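## Task

Take the yellow sponge that is on the desk and set it on the top surface of the low shelf beneath the SURPLUS sign. The robot must not topple or be left leaning, or the scene fails, and the sponge must stay there by itself: if only the robot is holding it in place at the end, it is not done.

## Robot and tools

Robot: a Hello Robot Stretch 4, single arm. It has an omni-wheel base, a lift on a mast, an arm that telescopes straight forward, a three-joint wrist (yaw, pitch, roll) and a two-finger gripper. It is about 1.6 m tall and the base rim lies within 0.23 m of the base origin. There are two scenes, each with its own task; finished_scene reveals the next one. Loose objects may occasionally get nudged by something.

Frames: the base frame sits on the floor under the base centre, with x forward, y left and z up. hand_pose is reported in this frame; it is the point between the fingers, 0.015 m back from the tips, and the printed value can be slightly off. Odometry is the base frame at the scene's start. Heading runs -3.142 to 3.142, positive to the left.

execute_actions(actions, cameras): actions is a list holding exactly one action, or none (an empty list just reports state and images). An action may contain:
- base, with exactly one relative command, measured from the base's last reported position. translate_m moves forward (+) or back, range -2 to 2 m. strafe_m moves sideways, left +, range -2 to 2 m. rotate_rad turns in place, counter-clockwise +, range -3.2 to 3.2 rad.
- joints, a single dictionary of absolute targets by joint name. lift_m is 0 to 1.2 m. arm_m is 0 to 0.55 m of extension. wrist_yaw_rad is -1.134 to 4.276: 0 points forward, + is to the left, 3.14 is folded back, and above 3.4 the arm may get in the way. wrist_pitch_rad is -1.117 to 4.259: 0 is level and 1.57 points straight down. wrist_roll_rad is -1.117 to 4.259: 0 keeps both fingers level, and + rolls clockwise as seen from behind. gripper_m is the finger gap, 0 to 0.08 m. The done-tolerances are ±0.004, ±0.004, ±0.02, ±0.05, ±0.02 and ±0.002 respectively. A joint target outside its range gets clipped, and the result says so. Any other bad value or unknown key rejects the whole call and nothing moves.
- pace: slow, default, fast or max. The base top speeds are 0.1, 0.3, 0.4 and 0.6 m/s and the turn top speeds 1, 2, 3 and 4 rad/s, in that order. Both are lowered when the lift is above 0.2 m.
- contact_limits: only arm_m is allowed, from 0 (lightest) to 0.75. If left out it is 0.5.
- Or, on its own, end_of_arm set to "enable_torque". This re-powers wrist or gripper motors after a torque_fault.
Motions within one action start together. A part you leave out may keep pushing toward its previous target. A single action lasts at most 15 s. cameras takes a list of head_camera, head_left_camera, head_right_camera, wrist_camera or all; [] means no images. The pictures line gives the order of the images.

wait(seconds 0 to 10) reports state without commanding anything. zoom_image(camera, region [x0,y0,x1,y1] in pixels, at most 504x504) enlarges part of the latest image. read_manual gives only licence text. finished_scene(scene 1 or 2) ends that scene for good and reports success. Replying without any tool call ends everything.

Cameras: head_camera is 420x560 and looks ahead and down; turn the base to look elsewhere. The head_left and head_right fisheyes (420x672) look more steeply down and show the base and arm. wrist_camera (616x392) looks along the fingers, with the fingertips near the bottom of the picture. Calibration is given as K, D and T_world_to_cam (base frame to camera) and carries small errors.

Result lines: base_status and joint_status report how each motion ended. done means reached; for the base it only means the wheels turned the full amount. off_target means it came to rest short and may still be pushing. contact_stop_at_<key> means it was blocked and that part goes slack. limit_stop_at_<name> includes own_body, a self-collision block, likely with the wrist pitched up below -0.2 and rolled. limit_stop_at_tilt means a lean over 6 degrees; lift, arm and wheels go slack. time_out and torque_fault are also possible. on_its_own lists things not commanded this call, such as held targets or efforts outside their rest range. lidar_m gives 12 distances in 30-degree sectors: the 1st is ahead, counting counter-clockwise, so the 4th is left, 7th behind and 10th right. A "-" means nothing seen, or something closer than 0.25 m. wrist_depth_mm is a 7x7 grid of depths from 100 to 2000 mm. base_tilt is in degrees, with forward and right positive. turned_by_wheels vs turned_by_imu: a gap larger than about 0.1 rad points to slipping or a collision. motor_effort is a percentage; the bracketed value is the peak. For wheels, + turns the base right.

Gripper: for a grip, command a gap smaller than the object. After grasping, off_target usually means something is held. A gripper effort staying more than about 50 away from 0 trips a torque_fault, and the fingers go limp and can drop the object. A level gripper with more than about 2.7 kg also faults the wrist.

Suggested order: unfold with lift_m 0.4 and wrist_yaw_rad 0 together. Find the desk item and the signed shelf with the cameras. Approach and grasp gently with a low arm contact limit. Retract the arm before driving. Set the item on the shelf top, open the gripper and pull back so it rests unsupported. Then call finished_scene.

Avoid: driving or turning with the arm beyond 0.2 m while carrying more than 1 kg, especially at fast pace. Avoid strong pushes or pulls, particularly with the gripper high; these can tip the robot. Avoid drops, slams and hard hits, and don't let objects fall. Less robot motion time is better.

Each tool is called after "Call:" in YAML: its name, and indented under it one key for each argument.

## Session

Call:
execute_actions:
  actions: []

Scene clock: 0.00 s.
base_odometry: x=+0.000 y=+0.000 heading=+0.000 (m, m, rad; odometry frame)
turned_by_wheels: +0.000 (rad since the last result)
turned_by_imu: +0.000 (rad since the last result)
base_tilt: forward=-0.2 right=-0.1 (deg)
lidar_m: 0.68 0.78 1.28 1.40 0.73 0.62 0.61 0.72 0.78 0.77 0.89 1.06
base_status: not commanded
joint_positions: lift_m=+0.260 arm_m=+0.002 wrist_yaw_rad=+3.083 wrist_pitch_rad=+0.020 wrist_roll_rad=+0.014 gripper_m=+0.040
joint_status: not commanded
motor_effort: lift_m=+21 arm_m=-1 wrist_yaw_rad=-1 wrist_pitch_rad=-4 wrist_roll_rad=-1 gripper_m=-1 wheel_0=+0 wheel_1=+1 wheel_2=+0 (%)
hand_pose: x=-0.0338 y=+0.0998 z=+0.4345 quat_wxyz=(+0.029, -0.010, +0.007, +0.999) (m; base frame)
wrist_depth_mm: - 140 759 741 715 699 676 / - 139 759 732 707 691 668 / 107 140 273 741 715 691 676 / 122 140 759 732 723 691 683 / 809 788 759 741 715 691 676 / 809 788 750 723 707 683 676 / 820 - 122 732 102 691 676
pictures: head_camera, head_left_camera, head_right_camera, wrist_camera
Images, in order (width x height): head_camera 420x560, head_left_camera 420x672, head_right_camera 420x672, wrist_camera 616x392.

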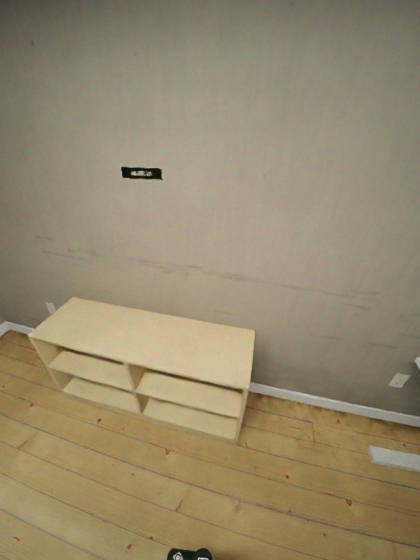

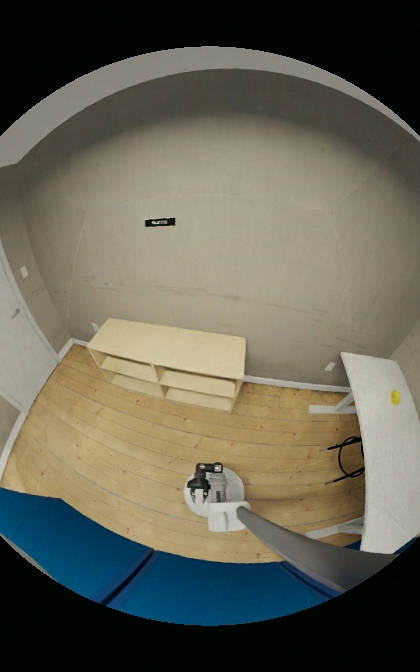

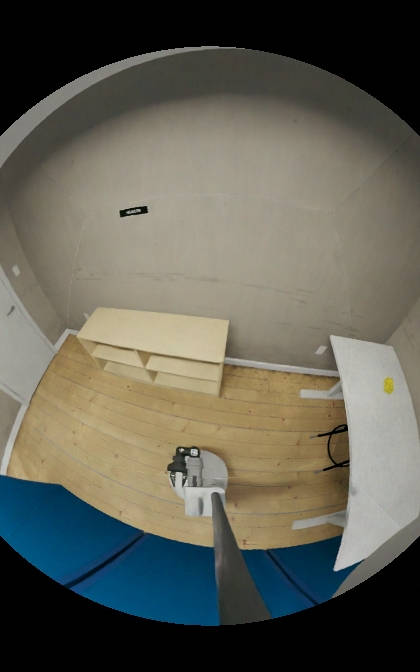

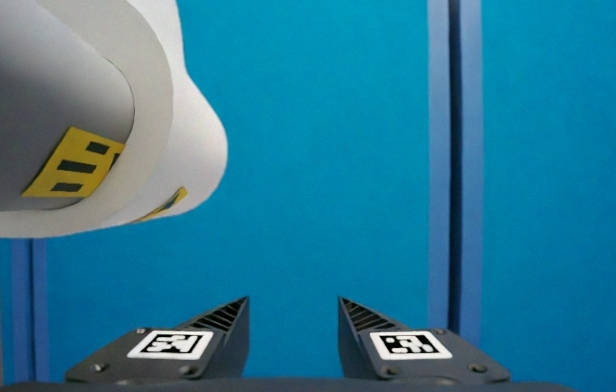

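Call:
zoom_image:
  camera: "head_camera"
  region: [100, 150, 190, 200]

Call:
execute_actions:
  actions:
    - {"base":{"rotate_rad":-1.4},"joints":{"lift_m":0.9,"wrist_yaw_rad":0,"gripper_m":0.08}}

Region (100, 150, 190, 200) of head_camera's 420x560 image, scaled by 5.600, with more detail than that image has.

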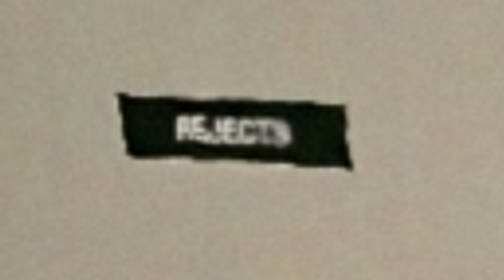

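Scene clock: 6.00 s.
base_odometry: x=+0.000 y=+0.000 heading=-1.400 (m, m, rad; odometry frame)
turned_by_wheels: -1.400 (rad since the last result)
turned_by_imu: -1.390 (rad since the last result)
base_tilt: forward=-0.2 right=-0.3 (deg)
lidar_m: 0.77 0.97 0.69 0.69 0.89 2.14 1.05 0.66 0.59 0.62 0.79 0.77
base_status: done
joint_positions: lift_m=+0.900 arm_m=+0.002 wrist_yaw_rad=+0.000 wrist_pitch_rad=+0.020 wrist_roll_rad=+0.014 gripper_m=+0.080
joint_status: all done
motor_effort: lift_m=+24(30) arm_m=-1(1) wrist_yaw_rad=-3(3) wrist_pitch_rad=-5(5) wrist_roll_rad=-1(1) gripper_m=+0(2) wheel_0=+1(5) wheel_1=+0(7) wheel_2=-1(5) (%)
hand_pose: x=+0.3860 y=-0.0874 z=+1.0737 quat_wxyz=(+1.000, +0.007, +0.010, +0.000) (m; base frame)
wrist_depth_mm: 1060 1336 1576 1430 1308 1205 1098 / 1060 1366 1576 1397 1308 1205 1118 / 1060 1308 1537 1430 1281 1205 1118 / 1060 1366 1537 1430 1308 1205 1118 / 1060 1366 1576 1397 1308 1205 1118 / 1060 1255 1336 1336 1205 1182 1138 / - - 891 917 141 - -
pictures: head_camera, head_left_camera, head_right_camera, wrist_camera
camera_calibration (this result's frames):
wrist_camera: T_world_to_cam=[[-0.0296414, -0.999555, 0.00336571, -0.0890084], [-0.015308, -0.00291285, -0.999879, 1.13746], [0.999443, -0.0296893, -0.0152149, -0.220258], [0, 0, 0, 1]] pos_world=[0.23491, -0.0921949, 1.13427]
Images, in order (width x height): head_camera 420x560, head_left_camera 420x672, head_right_camera 420x672, wrist_camera 616x392.

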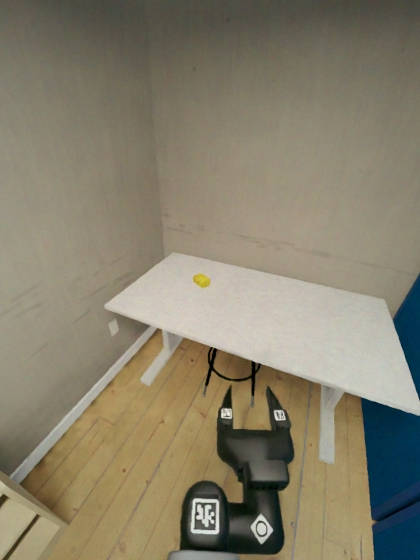

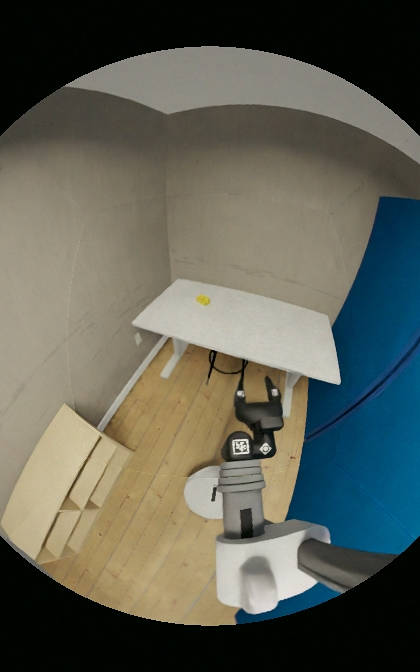

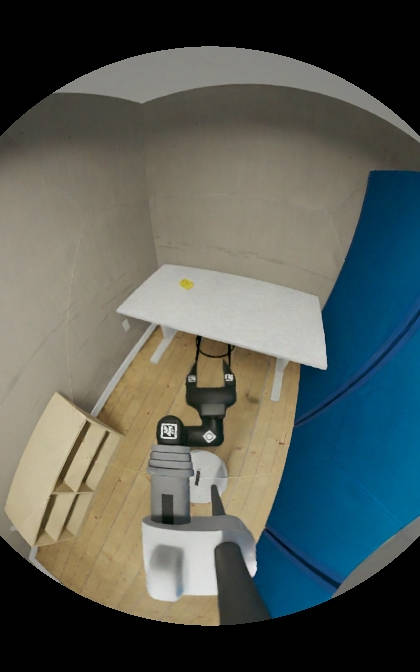

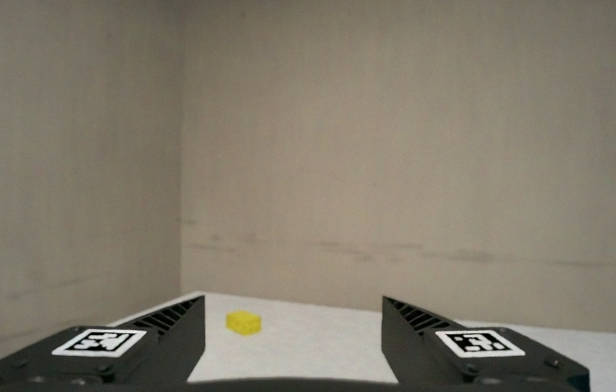

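Call:
zoom_image:
  camera: "head_camera"
  region: [160, 250, 250, 320]

Call:
execute_actions:
  actions:
    - {"base":{"translate_m":0.5},"joints":{"wrist_pitch_rad":0.7,"arm_m":0.15}}

Region (160, 250, 250, 320) of head_camera's 420x560 image, scaled by 5.600, with more detail than that image has.

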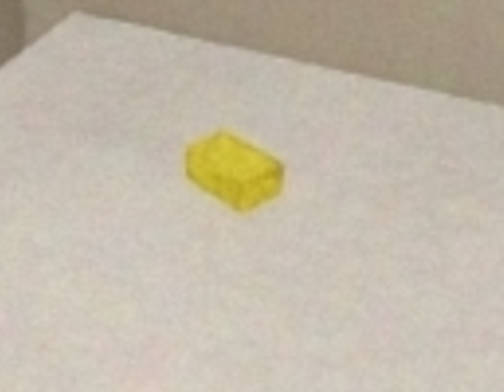

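Scene clock: 19.63 s.
base_odometry: x=+0.085 y=-0.493 heading=-1.400 (m, m, rad; odometry frame)
turned_by_wheels: +0.000 (rad since the last result)
turned_by_imu: -0.002 (rad since the last result)
base_tilt: forward=-0.1 right=-0.2 (deg)
lidar_m: 0.28 0.40 0.83 0.72 0.69 1.34 1.38 0.88 0.79 0.54 0.34 0.31
base_status: done
joint_positions: lift_m=+0.900 arm_m=+0.149 wrist_yaw_rad=+0.000 wrist_pitch_rad=+0.702 wrist_roll_rad=+0.014 gripper_m=+0.080
joint_status: all done
motor_effort: lift_m=+23(24) arm_m=+6(6) wrist_yaw_rad=-1(4) wrist_pitch_rad=-3(4) wrist_roll_rad=-1(1) gripper_m=+1(3) wheel_0=+0(5) wheel_1=+0(6) wheel_2=+2(9) (%)
hand_pose: x=+0.4823 y=-0.0874 z=+0.9407 quat_wxyz=(+0.939, +0.006, +0.344, -0.002) (m; base frame)
wrist_depth_mm: 809 878 788 715 654 603 564 / 831 904 842 778 707 654 609 / 683 683 699 699 707 691 661 / 554 559 535 569 574 585 585 / 469 473 477 480 484 484 488 / 404 407 413 415 407 415 421 / - - 362 368 141 - -
pictures: head_camera, head_left_camera, head_right_camera, wrist_camera
camera_calibration (this result's frames):
wrist_camera: T_world_to_cam=[[-0.0210511, -0.999547, 0.0215022, -0.106963], [-0.642349, -0.00295855, -0.766406, 1.08869], [0.766123, -0.0299456, -0.641996, 0.383564], [0, 0, 0, 1]] pos_world=[0.403213, -0.0922078, 1.08293]
Images, in order (width x height): head_camera 420x560, head_left_camera 420x672, head_right_camera 420x672, wrist_camera 616x392.

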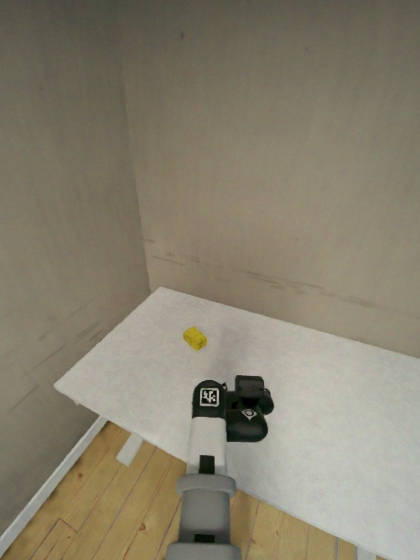

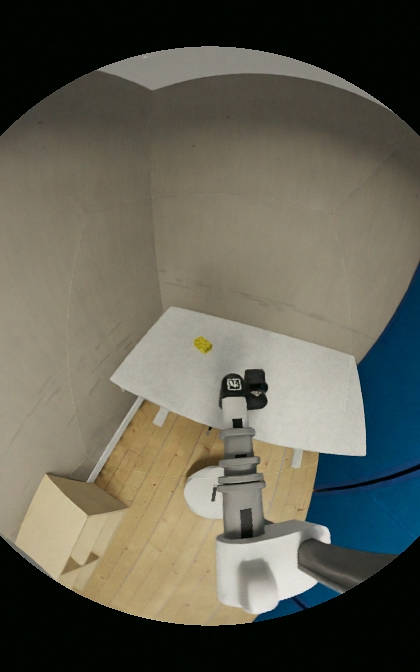

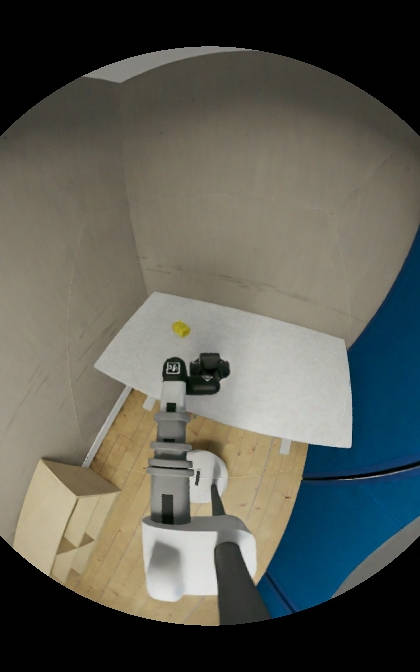

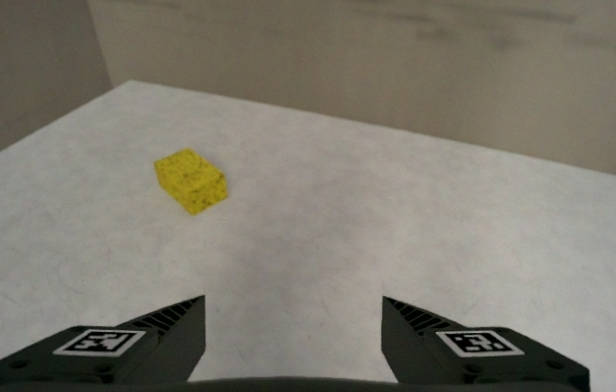

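Call:
execute_actions:
  actions:
    - {"base":{"strafe_m":0.02},"joints":{"wrist_yaw_rad":0.75,"arm_m":0.49,"lift_m":0.78}}
  cameras: ["head_camera","wrist_camera"]

Scene clock: 30.93 s.
base_odometry: x=+0.105 y=-0.489 heading=-1.400 (m, m, rad; odometry frame)
turned_by_wheels: +0.000 (rad since the last result)
turned_by_imu: -0.001 (rad since the last result)
base_tilt: forward=-0.1 right=-0.2 (deg)
lidar_m: 0.31 0.39 0.82 0.70 0.63 1.27 1.36 0.91 0.80 0.57 0.35 0.30
base_status: done
joint_positions: lift_m=+0.780 arm_m=+0.489 wrist_yaw_rad=+0.750 wrist_pitch_rad=+0.702 wrist_roll_rad=+0.014 gripper_m=+0.080
joint_status: all done
motor_effort: lift_m=+17(19) arm_m=+6(6) wrist_yaw_rad=+0(5) wrist_pitch_rad=-4(4) wrist_roll_rad=-1(1) gripper_m=+2(1) wheel_0=+1(10) wheel_1=+0(10) wheel_2=+0(1) (%)
hand_pose: x=+0.8383 y=+0.0467 z=+0.8212 quat_wxyz=(+0.875, -0.120, +0.322, +0.342) (m; base frame)
wrist_depth_mm: 477 521 580 627 585 430 357 / 508 559 621 668 574 449 375 / 530 459 466 466 473 455 389 / 373 375 377 382 384 387 389 / 314 315 319 322 324 324 325 / 270 272 270 226 271 278 278 / - - 236 200 141 - -
pictures: head_camera, wrist_camera
camera_calibration (this result's frames):
wrist_camera: T_world_to_cam=[[0.665861, -0.745765, 0.02153, -0.550549], [-0.468072, -0.440045, -0.766335, 1.10044], [0.58098, 0.500195, -0.642081, 0.168674], [0, 0, 0, 1]] pos_world=[0.78368, -0.0107049, 0.963464]
Images, in order (width x height): head_camera 420x560, wrist_camera 616x392.

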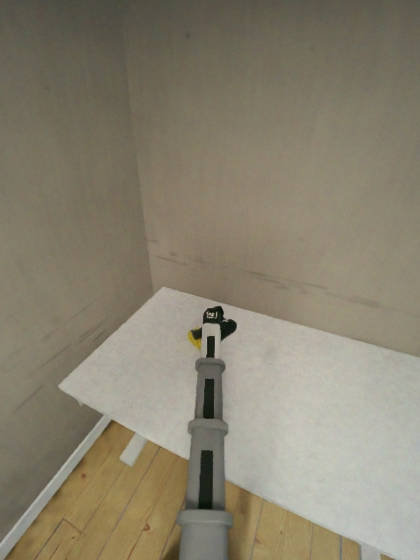

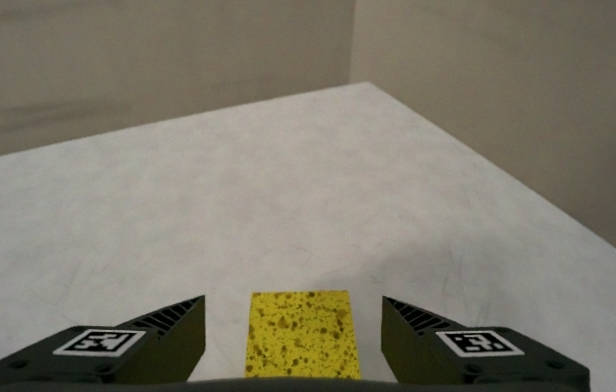

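Call:
execute_actions:
  actions:
    - {"joints":{"lift_m":0.708},"pace":"slow"}
  cameras: ["wrist_camera"]

Call:
execute_actions:
  actions:
    - {"joints":{"gripper_m":0.045}}
  cameras: ["wrist_camera"]

Call:
execute_actions:
  actions:
    - {"joints":{"lift_m":0.8}}
  cameras: ["wrist_camera"]

Scene clock: 37.10 s.
base_odometry: x=+0.105 y=-0.489 heading=-1.400 (m, m, rad; odometry frame)
turned_by_wheels: +0.000 (rad since the last result)
turned_by_imu: -0.001 (rad since the last result)
base_tilt: forward=-0.1 right=-0.4 (deg)
lidar_m: 0.30 0.40 0.80 0.68 0.63 1.26 1.37 0.86 0.79 0.57 0.35 0.32
base_status: not commanded
joint_positions: lift_m=+0.708 arm_m=+0.489 wrist_yaw_rad=+0.750 wrist_pitch_rad=+0.702 wrist_roll_rad=+0.014 gripper_m=+0.080
joint_status: all done
motor_effort: lift_m=+17(12) arm_m=+6(6) wrist_yaw_rad=+0(2) wrist_pitch_rad=-4(4) wrist_roll_rad=-1(1) gripper_m=+2(1) wheel_0=+1(1) wheel_1=+0(0) wheel_2=+0(0) (%)
hand_pose: x=+0.8383 y=+0.0467 z=+0.7492 quat_wxyz=(+0.875, -0.120, +0.322, +0.342) (m; base frame)
wrist_depth_mm: 477 521 574 627 564 430 359 / 477 418 418 421 433 418 375 / 320 322 325 327 330 334 338 / 259 263 264 266 267 270 272 / 220 221 216 165 219 226 227 / 189 190 148 143 147 195 196 / - - 130 127 125 - -
pictures: wrist_camera
camera_calibration (this result's frames):
wrist_camera: T_world_to_cam=[[0.665861, -0.745765, 0.02153, -0.549], [-0.468072, -0.440045, -0.766335, 1.04528], [0.58098, 0.500195, -0.64208, 0.122451], [0, 0, 0, 1]] pos_world=[0.783681, -0.0107049, 0.891476]
Images, in order (width x height): wrist_camera 616x392.

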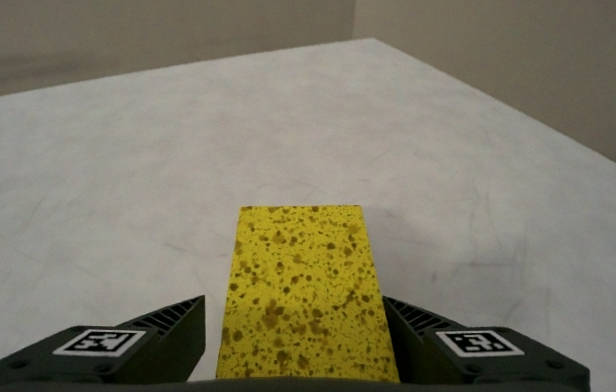

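Scene clock: 38.10 s.
base_odometry: x=+0.105 y=-0.489 heading=-1.400 (m, m, rad; odometry frame)
turned_by_wheels: +0.000 (rad since the last result)
turned_by_imu: +0.000 (rad since the last result)
base_tilt: forward=-0.1 right=-0.2 (deg)
lidar_m: 0.32 0.42 0.81 0.71 0.62 1.28 1.39 0.90 0.82 0.56 0.35 0.31
base_status: not commanded
joint_positions: lift_m=+0.708 arm_m=+0.489 wrist_yaw_rad=+0.750 wrist_pitch_rad=+0.702 wrist_roll_rad=+0.014 gripper_m=+0.060
joint_status: gripper_m off_target (ended at +0.060, target +0.045)
on_its_own: gripper_m is held at +0.055, not at your +0.045, by its contact guard: the fingers met something
motor_effort: lift_m=+17(16) arm_m=+6(6) wrist_yaw_rad=-2(1) wrist_pitch_rad=-3(4) wrist_roll_rad=-1(1) gripper_m=-37(36) wheel_0=+1(1) wheel_1=+0(0) wheel_2=+0(1) (%)
hand_pose: x=+0.8383 y=+0.0467 z=+0.7492 quat_wxyz=(+0.875, -0.120, +0.322, +0.342) (m; base frame)
wrist_depth_mm: 484 517 580 627 564 433 357 / 484 421 421 424 430 418 373 / 322 322 324 327 329 334 340 / 262 263 264 266 268 270 271 / 220 222 210 165 225 227 227 / 189 191 143 143 150 195 196 / - - 124 126 122 - -
pictures: wrist_camera
camera_calibration (this result's frames):
wrist_camera: T_world_to_cam=[[0.665861, -0.745765, 0.0215297, -0.548999], [-0.468072, -0.440044, -0.766335, 1.04528], [0.58098, 0.500195, -0.64208, 0.122451], [0, 0, 0, 1]] pos_world=[0.783681, -0.010705, 0.891476]
Images, in order (width x height): wrist_camera 616x392.

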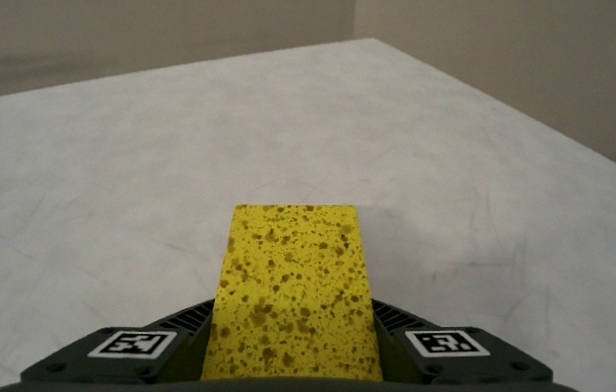

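Scene clock: 39.50 s.
base_odometry: x=+0.105 y=-0.489 heading=-1.400 (m, m, rad; odometry frame)
turned_by_wheels: +0.000 (rad since the last result)
turned_by_imu: +0.000 (rad since the last result)
base_tilt: forward=-0.1 right=-0.3 (deg)
lidar_m: 0.33 0.42 0.81 0.72 0.64 1.26 1.39 0.88 0.80 0.56 0.35 0.30
base_status: not commanded
joint_positions: lift_m=+0.800 arm_m=+0.489 wrist_yaw_rad=+0.750 wrist_pitch_rad=+0.702 wrist_roll_rad=+0.014 gripper_m=+0.060
joint_status: all done
on_its_own: gripper_m is held at +0.055, not at your +0.045, by its contact guard: the fingers met something
motor_effort: lift_m=+24(25) arm_m=+6(6) wrist_yaw_rad=-1(0) wrist_pitch_rad=-3(3) wrist_roll_rad=-1(1) gripper_m=-36(38) wheel_0=+1(1) wheel_1=+0(0) wheel_2=+0(1) (%)
hand_pose: x=+0.8383 y=+0.0467 z=+0.8406 quat_wxyz=(+0.875, -0.120, +0.322, +0.342) (m; base frame)
wrist_depth_mm: 480 521 574 634 580 433 359 / 512 564 627 691 597 452 373 / 549 564 500 504 512 469 389 / 402 402 407 410 413 418 407 / 340 342 322 165 347 351 351 / 291 294 143 143 150 301 301 / - - 124 126 122 - 270
pictures: wrist_camera
camera_calibration (this result's frames):
wrist_camera: T_world_to_cam=[[0.665861, -0.745765, 0.0215304, -0.550969], [-0.468075, -0.440048, -0.766331, 1.11528], [0.580977, 0.500192, -0.642085, 0.18111], [0, 0, 0, 1]] pos_world=[0.783684, -0.0107049, 0.982827]
Images, in order (width x height): wrist_camera 616x392.

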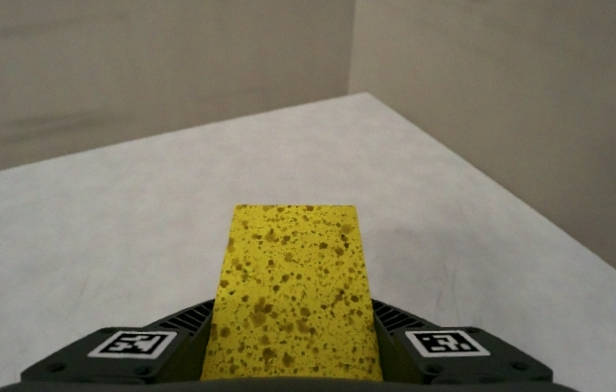

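Now back up and look the other way.

Call:
execute_actions:
  actions:
    - {"base":{"translate_m":-0.5},"joints":{"arm_m":0,"wrist_yaw_rad":0}}
  cameras: []

Call:
execute_actions:
  actions:
    - {"base":{"rotate_rad":2.85}}
  cameras: ["head_camera","head_left_camera"]

Scene clock: 46.27 s.
base_odometry: x=+0.020 y=+0.003 heading=-1.400 (m, m, rad; odometry frame)
turned_by_wheels: +0.000 (rad since the last result)
turned_by_imu: +0.000 (rad since the last result)
base_tilt: forward=-0.2 right=-0.2 (deg)
lidar_m: 0.77 0.99 0.68 0.66 0.87 2.14 1.10 0.70 0.63 0.63 0.82 0.77
base_status: done
joint_positions: lift_m=+0.800 arm_m=+0.003 wrist_yaw_rad=+0.000 wrist_pitch_rad=+0.702 wrist_roll_rad=+0.014 gripper_m=+0.060
joint_status: all done
joint sent to its limit — the command would take arm_m past its lower limit, so that joint was sent only as far as its limit.
on_its_own: gripper_m is held at +0.055, not at your +0.045, by its contact guard: the fingers met something
motor_effort: lift_m=+23(24) arm_m=-5(7) wrist_yaw_rad=-2(4) wrist_pitch_rad=-4(4) wrist_roll_rad=-1(1) gripper_m=-38(37) wheel_0=-1(5) wheel_1=-1(3) wheel_2=-3(5) (%)
hand_pose: x=+0.3365 y=-0.0875 z=+0.8406 quat_wxyz=(+0.939, +0.006, +0.344, -0.002) (m; base frame)
wrist_depth_mm: 931 904 931 946 960 960 976 / 991 1138 691 661 668 683 699 / 1078 1366 1756 891 878 559 530 / 1138 1397 1499 1281 1537 1430 1308 / 1182 1281 1205 165 1255 1308 1060 / 1098 1118 143 143 150 1138 1098 / - - 124 126 122 - 991
pictures: none
No camera images: the call's "cameras" was empty. Leave "cameras" out to get every camera's image.

Scene clock: 48.97 s.
base_odometry: x=+0.020 y=+0.003 heading=+1.450 (m, m, rad; odometry frame)
turned_by_wheels: +2.850 (rad since the last result)
turned_by_imu: +2.826 (rad since the last result)
base_tilt: forward=+0.0 right=-0.2 (deg)
lidar_m: 2.13 0.84 0.59 0.62 0.69 0.79 0.76 0.86 1.09 0.67 0.71 1.04
base_status: done
joint_positions: lift_m=+0.800 arm_m=+0.003 wrist_yaw_rad=+0.000 wrist_pitch_rad=+0.702 wrist_roll_rad=+0.014 gripper_m=+0.060
joint_status: not commanded
on_its_own: gripper_m is held at +0.055, not at your +0.045, by its contact guard: the fingers met something
motor_effort: lift_m=+24(24) arm_m=-6(6) wrist_yaw_rad=-3(1) wrist_pitch_rad=-4(4) wrist_roll_rad=-1(1) gripper_m=-37(38) wheel_0=-1(12) wheel_1=-1(5) wheel_2=-1(14) (%)
hand_pose: x=+0.3366 y=-0.0874 z=+0.8406 quat_wxyz=(+0.939, +0.006, +0.344, -0.002) (m; base frame)
wrist_depth_mm: 917 1921 1921 1808 1756 1708 1618 / 904 - - 1983 1983 1983 1661 / 931 1863 1863 1921 1921 1983 1008 / 931 1430 1499 1576 1576 1576 1042 / 946 1229 1229 165 1308 1281 1138 / 960 1118 144 142 150 1160 1042 / - - 124 126 122 - 946
pictures: head_camera, head_left_camera
Images, in order (width x height): head_camera 420x560, head_left_camera 420x672.

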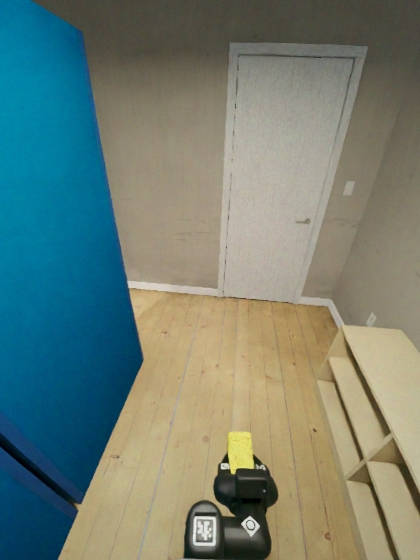

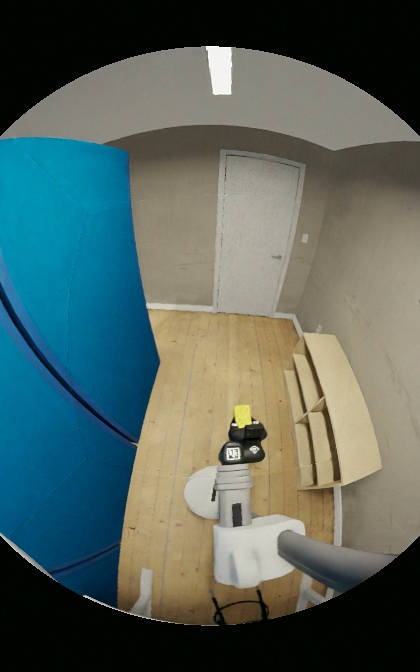

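Call:
execute_actions:
  actions:
    - {"base":{"translate_m":1.7},"joints":{"lift_m":0.6},"pace":"fast"}
  cameras: []

Call:
execute_actions:
  actions:
    - {"base":{"rotate_rad":1.6}}
  cameras: ["head_camera","head_left_camera"]

Scene clock: 59.70 s.
base_odometry: x=+0.225 y=+1.691 heading=+1.450 (m, m, rad; odometry frame)
turned_by_wheels: +0.000 (rad since the last result)
turned_by_imu: -0.006 (rad since the last result)
base_tilt: forward=-0.3 right=-0.3 (deg)
lidar_m: 0.44 0.51 0.77 2.94 0.65 0.77 3.17 1.10 0.99 1.21 0.64 0.46
base_status: done
joint_positions: lift_m=+0.600 arm_m=+0.003 wrist_yaw_rad=+0.000 wrist_pitch_rad=+0.702 wrist_roll_rad=+0.014 gripper_m=+0.060
joint_status: all done
on_its_own: gripper_m is held at +0.055, not at your +0.045, by its contact guard: the fingers met something
motor_effort: lift_m=+18(22) arm_m=-5(6) wrist_yaw_rad=+0(1) wrist_pitch_rad=-4(3) wrist_roll_rad=-1(1) gripper_m=-37(38) wheel_0=+0(5) wheel_1=+1(5) wheel_2=+1(13) (%)
hand_pose: x=+0.3365 y=-0.0874 z=+0.6411 quat_wxyz=(+0.939, +0.006, +0.344, -0.002) (m; base frame)
wrist_depth_mm: 234 231 220 194 202 198 195 / 257 254 246 216 220 217 213 / 291 285 274 239 246 241 237 / 330 322 306 255 274 270 266 / 382 368 342 165 310 306 298 / 459 421 143 143 150 347 347 / - - 124 127 122 - 404
pictures: none
No camera images: the call's "cameras" was empty. Leave "cameras" out to get every camera's image.

Scene clock: 61.77 s.
base_odometry: x=+0.225 y=+1.691 heading=+3.050 (m, m, rad; odometry frame)
turned_by_wheels: +1.600 (rad since the last result)
turned_by_imu: +1.586 (rad since the last result)
base_tilt: forward=-0.1 right=-0.1 (deg)
lidar_m: 3.14 0.64 0.81 2.44 1.10 0.95 1.19 0.62 0.43 0.43 0.50 0.79
base_status: done
joint_positions: lift_m=+0.600 arm_m=+0.003 wrist_yaw_rad=+0.000 wrist_pitch_rad=+0.702 wrist_roll_rad=+0.014 gripper_m=+0.060
joint_status: not commanded
on_its_own: gripper_m is held at +0.055, not at your +0.045, by its contact guard: the fingers met something
motor_effort: lift_m=+17(17) arm_m=-6(5) wrist_yaw_rad=-3(1) wrist_pitch_rad=-4(5) wrist_roll_rad=-1(1) gripper_m=-37(39) wheel_0=-1(14) wheel_1=-2(7) wheel_2=-1(7) (%)
hand_pose: x=+0.3366 y=-0.0874 z=+0.6411 quat_wxyz=(+0.939, +0.006, +0.344, -0.002) (m; base frame)
wrist_depth_mm: 647 - - - - 1160 732 / 634 1983 1921 1983 1983 1138 723 / 661 1464 1537 1537 1537 1098 707 / 661 960 1205 1229 1255 1078 699 / 683 976 991 165 1042 991 676 / 691 854 143 143 150 904 661 / - - 124 126 122 - 647
pictures: head_camera, head_left_camera
Images, in order (width x height): head_camera 420x560, head_left_camera 420x672.

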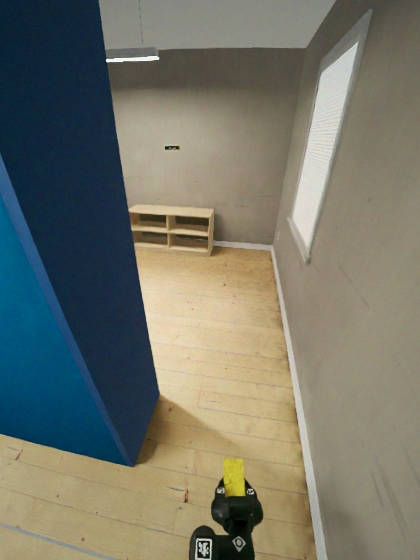

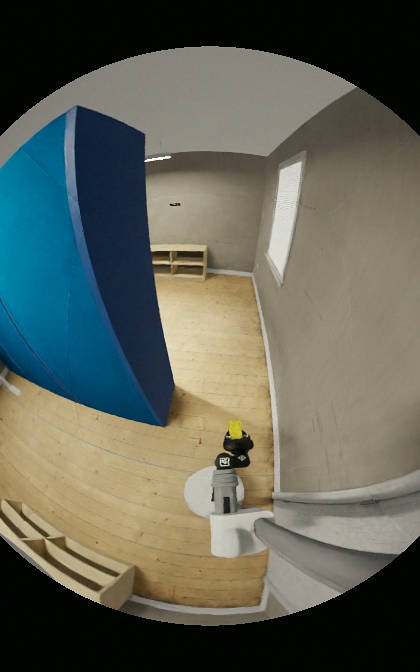

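Call:
zoom_image:
  camera: "head_camera"
  region: [150, 135, 195, 160]

Call:
execute_actions:
  actions:
    - {"base":{"rotate_rad":-0.1}}
  cameras: []

Call:
execute_actions:
  actions:
    - {"base":{"translate_m":2.0},"pace":"fast"}
  cameras: ["head_camera","head_left_camera"]

Region (150, 135, 195, 160) of head_camera's 420x560 image, scaled by 11.200, with more detail than that image has.

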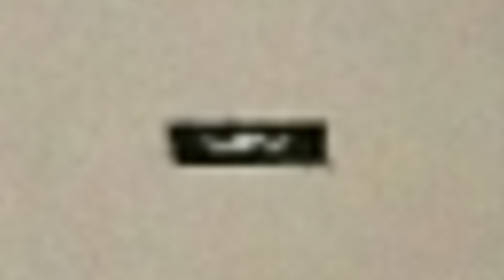

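Scene clock: 67.80 s.
base_odometry: x=+0.225 y=+1.691 heading=+2.950 (m, m, rad; odometry frame)
turned_by_wheels: -0.100 (rad since the last result)
turned_by_imu: -0.100 (rad since the last result)
base_tilt: forward=-0.2 right=-0.2 (deg)
lidar_m: 2.07 0.65 0.71 2.13 1.13 0.96 1.21 0.67 0.47 0.44 0.50 0.73
base_status: done
joint_positions: lift_m=+0.600 arm_m=+0.003 wrist_yaw_rad=+0.000 wrist_pitch_rad=+0.702 wrist_roll_rad=+0.014 gripper_m=+0.060
joint_status: not commanded
on_its_own: gripper_m is held at +0.055, not at your +0.045, by its contact guard: the fingers met something
motor_effort: lift_m=+17(17) arm_m=-6(6) wrist_yaw_rad=+0(5) wrist_pitch_rad=-5(4) wrist_roll_rad=-1(1) gripper_m=-37(37) wheel_0=+2(1) wheel_1=+2(4) wheel_2=+1(9) (%)
hand_pose: x=+0.3365 y=-0.0874 z=+0.6411 quat_wxyz=(+0.939, +0.006, +0.344, -0.002) (m; base frame)
wrist_depth_mm: - - - - 1661 842 580 / 1808 1983 1983 1983 1708 854 574 / 768 1499 1499 1537 1464 842 580 / 768 1229 1229 1255 1229 842 580 / 778 991 991 165 1060 831 574 / 788 891 143 143 150 768 569 / - - 124 126 122 - 564
pictures: none
No camera images: the call's "cameras" was empty. Leave "cameras" out to get every camera's image.

Scene clock: 74.17 s.
base_odometry: x=-1.739 y=+2.071 heading=+2.950 (m, m, rad; odometry frame)
turned_by_wheels: +0.000 (rad since the last result)
turned_by_imu: -0.006 (rad since the last result)
base_tilt: forward=-0.1 right=-0.3 (deg)
lidar_m: 1.47 1.17 1.63 2.76 1.46 1.10 2.01 0.75 0.50 0.46 0.49 0.71
base_status: done
joint_positions: lift_m=+0.600 arm_m=+0.003 wrist_yaw_rad=+0.000 wrist_pitch_rad=+0.702 wrist_roll_rad=+0.014 gripper_m=+0.060
joint_status: not commanded
on_its_own: gripper_m is held at +0.055, not at your +0.045, by its contact guard: the fingers met something
motor_effort: lift_m=+17(17) arm_m=-5(6) wrist_yaw_rad=-1(1) wrist_pitch_rad=-4(4) wrist_roll_rad=-1(1) gripper_m=-38(37) wheel_0=+1(9) wheel_1=-1(5) wheel_2=+0(11) (%)
hand_pose: x=+0.3365 y=-0.0874 z=+0.6411 quat_wxyz=(+0.939, +0.006, +0.344, -0.002) (m; base frame)
wrist_depth_mm: 1160 1008 1182 1205 1205 891 627 / 1078 1042 1336 1308 1336 904 621 / 1281 1205 1430 1397 1397 917 634 / 1138 1138 1255 1229 1255 917 627 / 1025 1042 976 165 1060 917 627 / 891 878 143 142 150 831 621 / - - 124 126 122 - 609
pictures: head_camera, head_left_camera
Images, in order (width x height): head_camera 420x560, head_left_camera 420x672.

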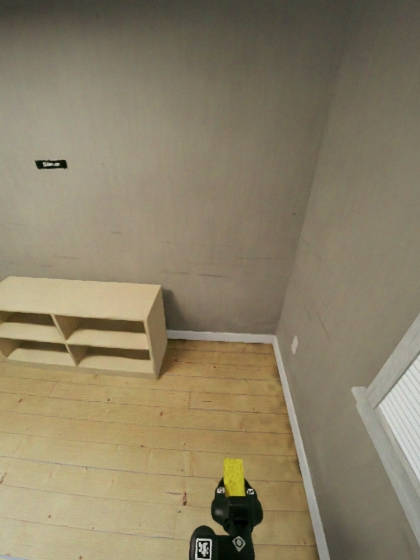

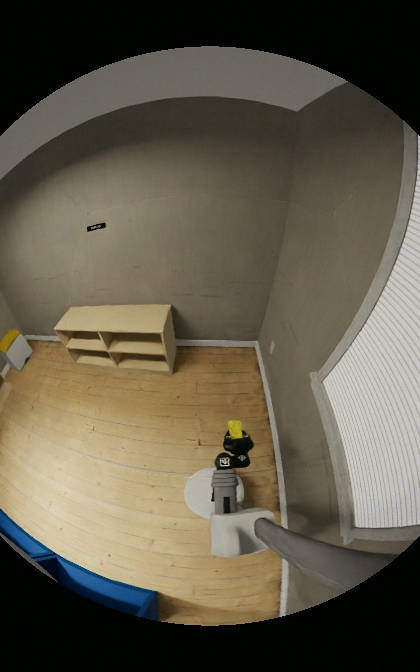

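Call:
zoom_image:
  camera: "head_camera"
  region: [20, 145, 90, 185]

Call:
execute_actions:
  actions:
    - {"base":{"strafe_m":0.8},"pace":"fast"}
  cameras: ["head_camera","head_left_camera","wrist_camera"]

Call:
zoom_image:
  camera: "head_camera"
  region: [120, 130, 260, 200]

Region (20, 145, 90, 185) of head_camera's 420x560 image, scaled by 7.200, with more detail than that image has; it fills the top 288 rows of this view, and the rest is white.

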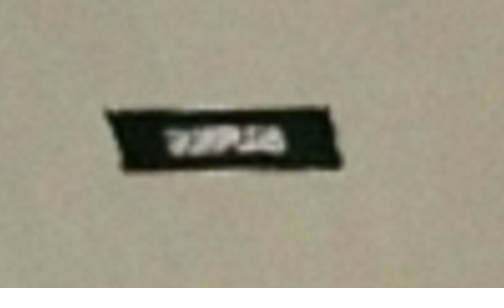

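Scene clock: 81.03 s.
base_odometry: x=-1.891 y=+1.286 heading=+2.950 (m, m, rad; odometry frame)
turned_by_wheels: +0.000 (rad since the last result)
turned_by_imu: +0.001 (rad since the last result)
base_tilt: forward=-0.1 right=-0.3 (deg)
lidar_m: 1.09 1.14 2.04 2.00 1.42 1.06 0.98 1.04 1.35 1.28 1.34 1.16
base_status: done
joint_positions: lift_m=+0.600 arm_m=+0.003 wrist_yaw_rad=+0.000 wrist_pitch_rad=+0.702 wrist_roll_rad=+0.014 gripper_m=+0.060
joint_status: not commanded
on_its_own: gripper_m is held at +0.055, not at your +0.045, by its contact guard: the fingers met something
motor_effort: lift_m=+18(17) arm_m=-5(5) wrist_yaw_rad=-1(0) wrist_pitch_rad=-4(4) wrist_roll_rad=-1(1) gripper_m=-36(37) wheel_0=+2(11) wheel_1=-1(12) wheel_2=-1(7) (%)
hand_pose: x=+0.3365 y=-0.0874 z=+0.6411 quat_wxyz=(+0.939, +0.006, +0.344, -0.002) (m; base frame)
wrist_depth_mm: 1205 1229 1118 1205 1118 1229 1229 / 1078 1078 1025 1098 1060 1336 1336 / 1229 1336 1255 1336 1255 1464 1430 / 1138 1138 1160 1118 1160 1255 1255 / 1008 1008 976 165 1042 1078 1060 / 878 878 143 143 150 917 891 / - - 124 126 122 - 820
pictures: head_camera, head_left_camera, wrist_camera
camera_calibration (this result's frames):
wrist_camera: T_world_to_cam=[[-0.0211166, -0.999545, 0.0215291, -0.103601], [-0.642609, -0.00292694, -0.766188, 0.765392], [0.765903, -0.0300141, -0.642255, 0.303172], [0, 0, 0, 1]] pos_world=[0.25746, -0.0922138, 0.783379]
Images, in order (width x height): head_camera 420x560, head_left_camera 420x672, wrist_camera 616x392.

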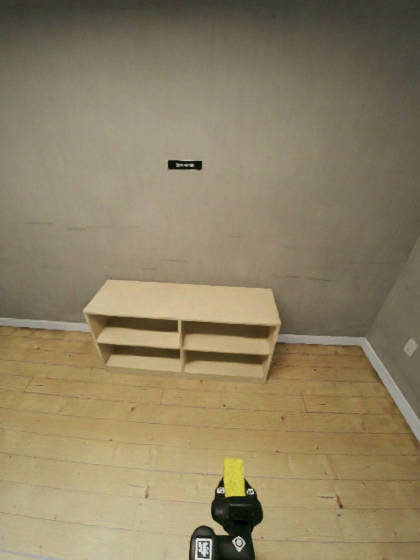

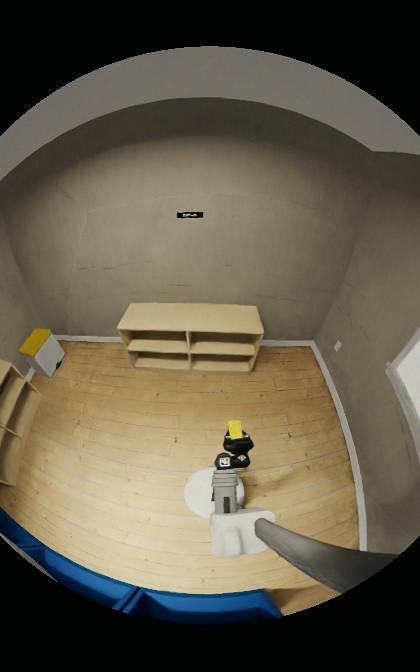

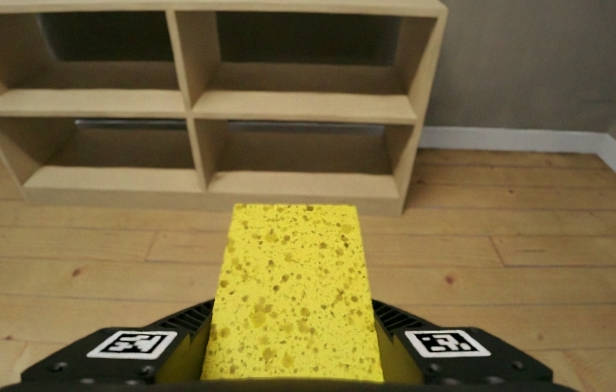

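Region (120, 130, 260, 200) of head_camera's 420x560 image, scaled by 3.600, with more detail than that image has.

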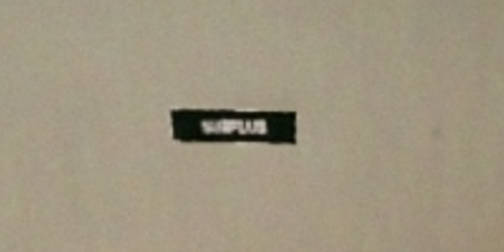

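Call:
execute_actions:
  actions:
    - {"base":{"translate_m":0.65},"joints":{"lift_m":0.68,"arm_m":0.3},"pace":"fast"}
  cameras: ["head_camera","wrist_camera"]

Scene clock: 87.47 s.
base_odometry: x=-2.529 y=+1.409 heading=+2.950 (m, m, rad; odometry frame)
turned_by_wheels: +0.000 (rad since the last result)
turned_by_imu: -0.003 (rad since the last result)
base_tilt: forward=-0.2 right=-0.2 (deg)
lidar_m: 0.45 0.48 0.68 1.97 2.10 1.72 1.66 1.87 1.37 1.31 1.24 0.47
base_status: done
joint_positions: lift_m=+0.680 arm_m=+0.299 wrist_yaw_rad=+0.000 wrist_pitch_rad=+0.702 wrist_roll_rad=+0.014 gripper_m=+0.060
joint_status: all done
on_its_own: gripper_m is held at +0.055, not at your +0.045, by its contact guard: the fingers met something
motor_effort: lift_m=+24(25) arm_m=+5(7) wrist_yaw_rad=-2(2) wrist_pitch_rad=-3(4) wrist_roll_rad=-1(1) gripper_m=-38(37) wheel_0=+0(2) wheel_1=+1(7) wheel_2=+0(13) (%)
hand_pose: x=+0.6324 y=-0.0874 z=+0.7206 quat_wxyz=(+0.939, +0.006, +0.344, -0.002) (m; base frame)
wrist_depth_mm: 324 327 325 325 324 327 324 / 357 357 357 357 359 357 355 / 399 397 397 397 397 399 397 / 424 427 427 427 436 439 436 / 325 329 312 165 334 336 340 / 279 283 143 143 150 290 291 / - - 124 126 122 - 260
pictures: head_camera, wrist_camera
camera_calibration (this result's frames):
wrist_camera: T_world_to_cam=[[-0.0208491, -0.999551, 0.0215245, -0.0991884], [-0.642422, -0.00310267, -0.766345, 1.01641], [0.766067, -0.0298054, -0.642069, 0.127467], [0, 0, 0, 1]] pos_world=[0.553248, -0.092191, 0.862899]
Images, in order (width x height): head_camera 420x560, wrist_camera 616x392.

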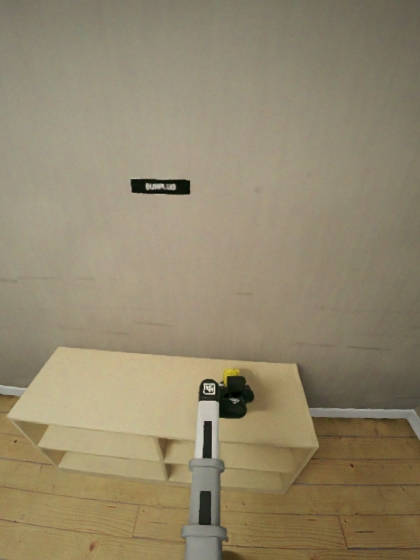

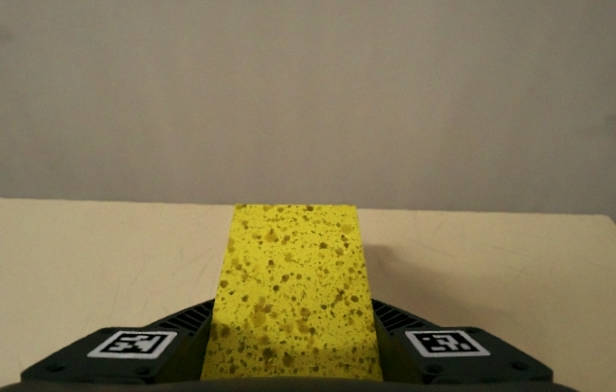

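Call:
execute_actions:
  actions:
    - {"joints":{"lift_m":0.601},"pace":"slow"}
  cameras: []

Call:
execute_actions:
  actions:
    - {"joints":{"gripper_m":0.08}}
  cameras: []

Call:
execute_actions:
  actions:
    - {"joints":{"lift_m":0.7},"pace":"fast"}
  cameras: ["head_camera","wrist_camera"]

Scene clock: 94.17 s.
base_odometry: x=-2.529 y=+1.409 heading=+2.950 (m, m, rad; odometry frame)
turned_by_wheels: +0.000 (rad since the last result)
turned_by_imu: -0.001 (rad since the last result)
base_tilt: forward=-0.1 right=-0.4 (deg)
lidar_m: 0.45 0.48 0.71 1.95 2.06 1.71 1.66 1.88 1.35 1.32 1.24 0.47
base_status: not commanded
joint_positions: lift_m=+0.601 arm_m=+0.299 wrist_yaw_rad=+0.000 wrist_pitch_rad=+0.702 wrist_roll_rad=+0.014 gripper_m=+0.060
joint_status: all done
on_its_own: gripper_m is held at +0.055, not at your +0.045, by its contact guard: the fingers met something
motor_effort: lift_m=+16(18) arm_m=+5(5) wrist_yaw_rad=-1(2) wrist_pitch_rad=-3(3) wrist_roll_rad=-1(1) gripper_m=-37(36) wheel_0=+0(0) wheel_1=+1(1) wheel_2=+0(1) (%)
hand_pose: x=+0.6324 y=-0.0874 z=+0.6422 quat_wxyz=(+0.939, +0.006, +0.344, -0.002) (m; base frame)
wrist_depth_mm: 325 327 325 325 324 327 324 / 355 355 357 357 357 359 355 / 327 325 329 382 382 382 379 / 265 266 270 271 274 274 278 / 223 224 214 165 230 232 233 / 192 195 143 143 150 199 200 / - - 124 127 122 - -
pictures: none
No camera images: the call's "cameras" was empty. Leave "cameras" out to get every camera's image.

Scene clock: 95.10 s.
base_odometry: x=-2.529 y=+1.409 heading=+2.950 (m, m, rad; odometry frame)
turned_by_wheels: +0.000 (rad since the last result)
turned_by_imu: +0.000 (rad since the last result)
base_tilt: forward=-0.2 right=-0.2 (deg)
lidar_m: 0.45 0.51 0.70 1.96 2.09 1.75 1.67 1.88 1.39 1.31 1.25 0.48
base_status: not commanded
joint_positions: lift_m=+0.601 arm_m=+0.299 wrist_yaw_rad=+0.000 wrist_pitch_rad=+0.702 wrist_roll_rad=+0.014 gripper_m=+0.080
joint_status: all done
motor_effort: lift_m=+17(16) arm_m=+5(5) wrist_yaw_rad=-1(3) wrist_pitch_rad=-3(3) wrist_roll_rad=-1(1) gripper_m=+2(35) wheel_0=+0(0) wheel_1=+1(1) wheel_2=+0(0) (%)
hand_pose: x=+0.6324 y=-0.0874 z=+0.6422 quat_wxyz=(+0.939, +0.006, +0.344, -0.002) (m; base frame)
wrist_depth_mm: 325 325 325 325 327 325 324 / 355 357 359 357 357 355 355 / 327 329 330 379 379 379 379 / 265 267 270 272 274 274 278 / 223 225 213 169 231 232 233 / 193 194 148 146 155 199 199 / - - 131 130 126 - -
pictures: none
No camera images: the call's "cameras" was empty. Leave "cameras" out to get every camera's image.

Scene clock: 96.27 s.
base_odometry: x=-2.529 y=+1.409 heading=+2.950 (m, m, rad; odometry frame)
turned_by_wheels: +0.000 (rad since the last result)
turned_by_imu: +0.000 (rad since the last result)
base_tilt: forward=-0.1 right=-0.1 (deg)
lidar_m: 0.45 0.46 0.70 1.97 2.11 1.70 1.65 1.90 1.31 1.29 1.24 0.48
base_status: not commanded
joint_positions: lift_m=+0.700 arm_m=+0.299 wrist_yaw_rad=+0.000 wrist_pitch_rad=+0.702 wrist_roll_rad=+0.014 gripper_m=+0.080
joint_status: all done
motor_effort: lift_m=+24(26) arm_m=+6(5) wrist_yaw_rad=-2(2) wrist_pitch_rad=-3(3) wrist_roll_rad=-1(1) gripper_m=+2(2) wheel_0=+0(0) wheel_1=+1(1) wheel_2=+0(0) (%)
hand_pose: x=+0.6324 y=-0.0874 z=+0.7406 quat_wxyz=(+0.939, +0.006, +0.344, -0.002) (m; base frame)
wrist_depth_mm: 325 327 325 324 324 327 325 / 355 357 357 357 357 357 355 / 394 399 397 399 394 399 399 / 436 439 445 449 449 449 449 / 351 353 359 362 364 364 366 / 303 304 309 312 304 314 312 / - - 265 233 141 - -
pictures: head_camera, wrist_camera
camera_calibration (this result's frames):
wrist_camera: T_world_to_cam=[[-0.0208841, -0.99955, 0.0215247, -0.0996021], [-0.642435, -0.00307979, -0.766334, 1.03172], [0.766055, -0.0298325, -0.642082, 0.140312], [0, 0, 0, 1]] pos_world=[0.553248, -0.092194, 0.882878]
Images, in order (width x height): head_camera 420x560, wrist_camera 616x392.

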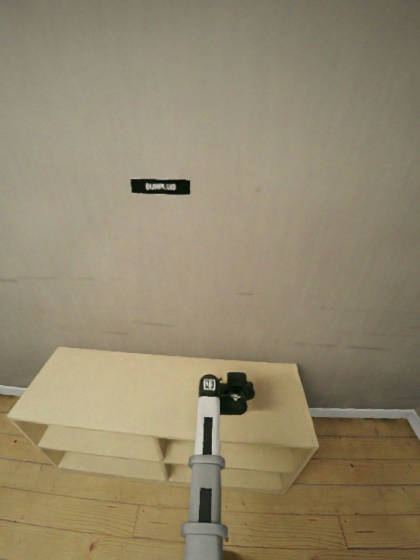

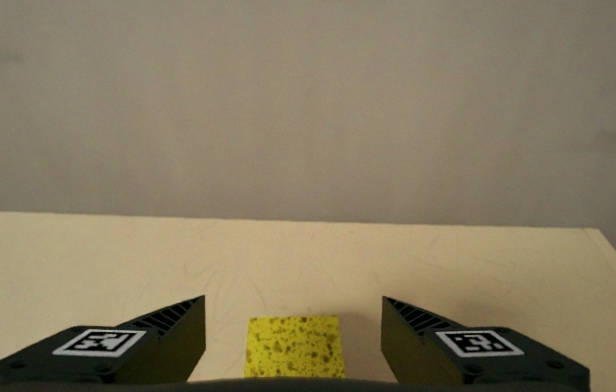

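Call:
finished_scene:
  scene: 1

The scene is finished: the task was done.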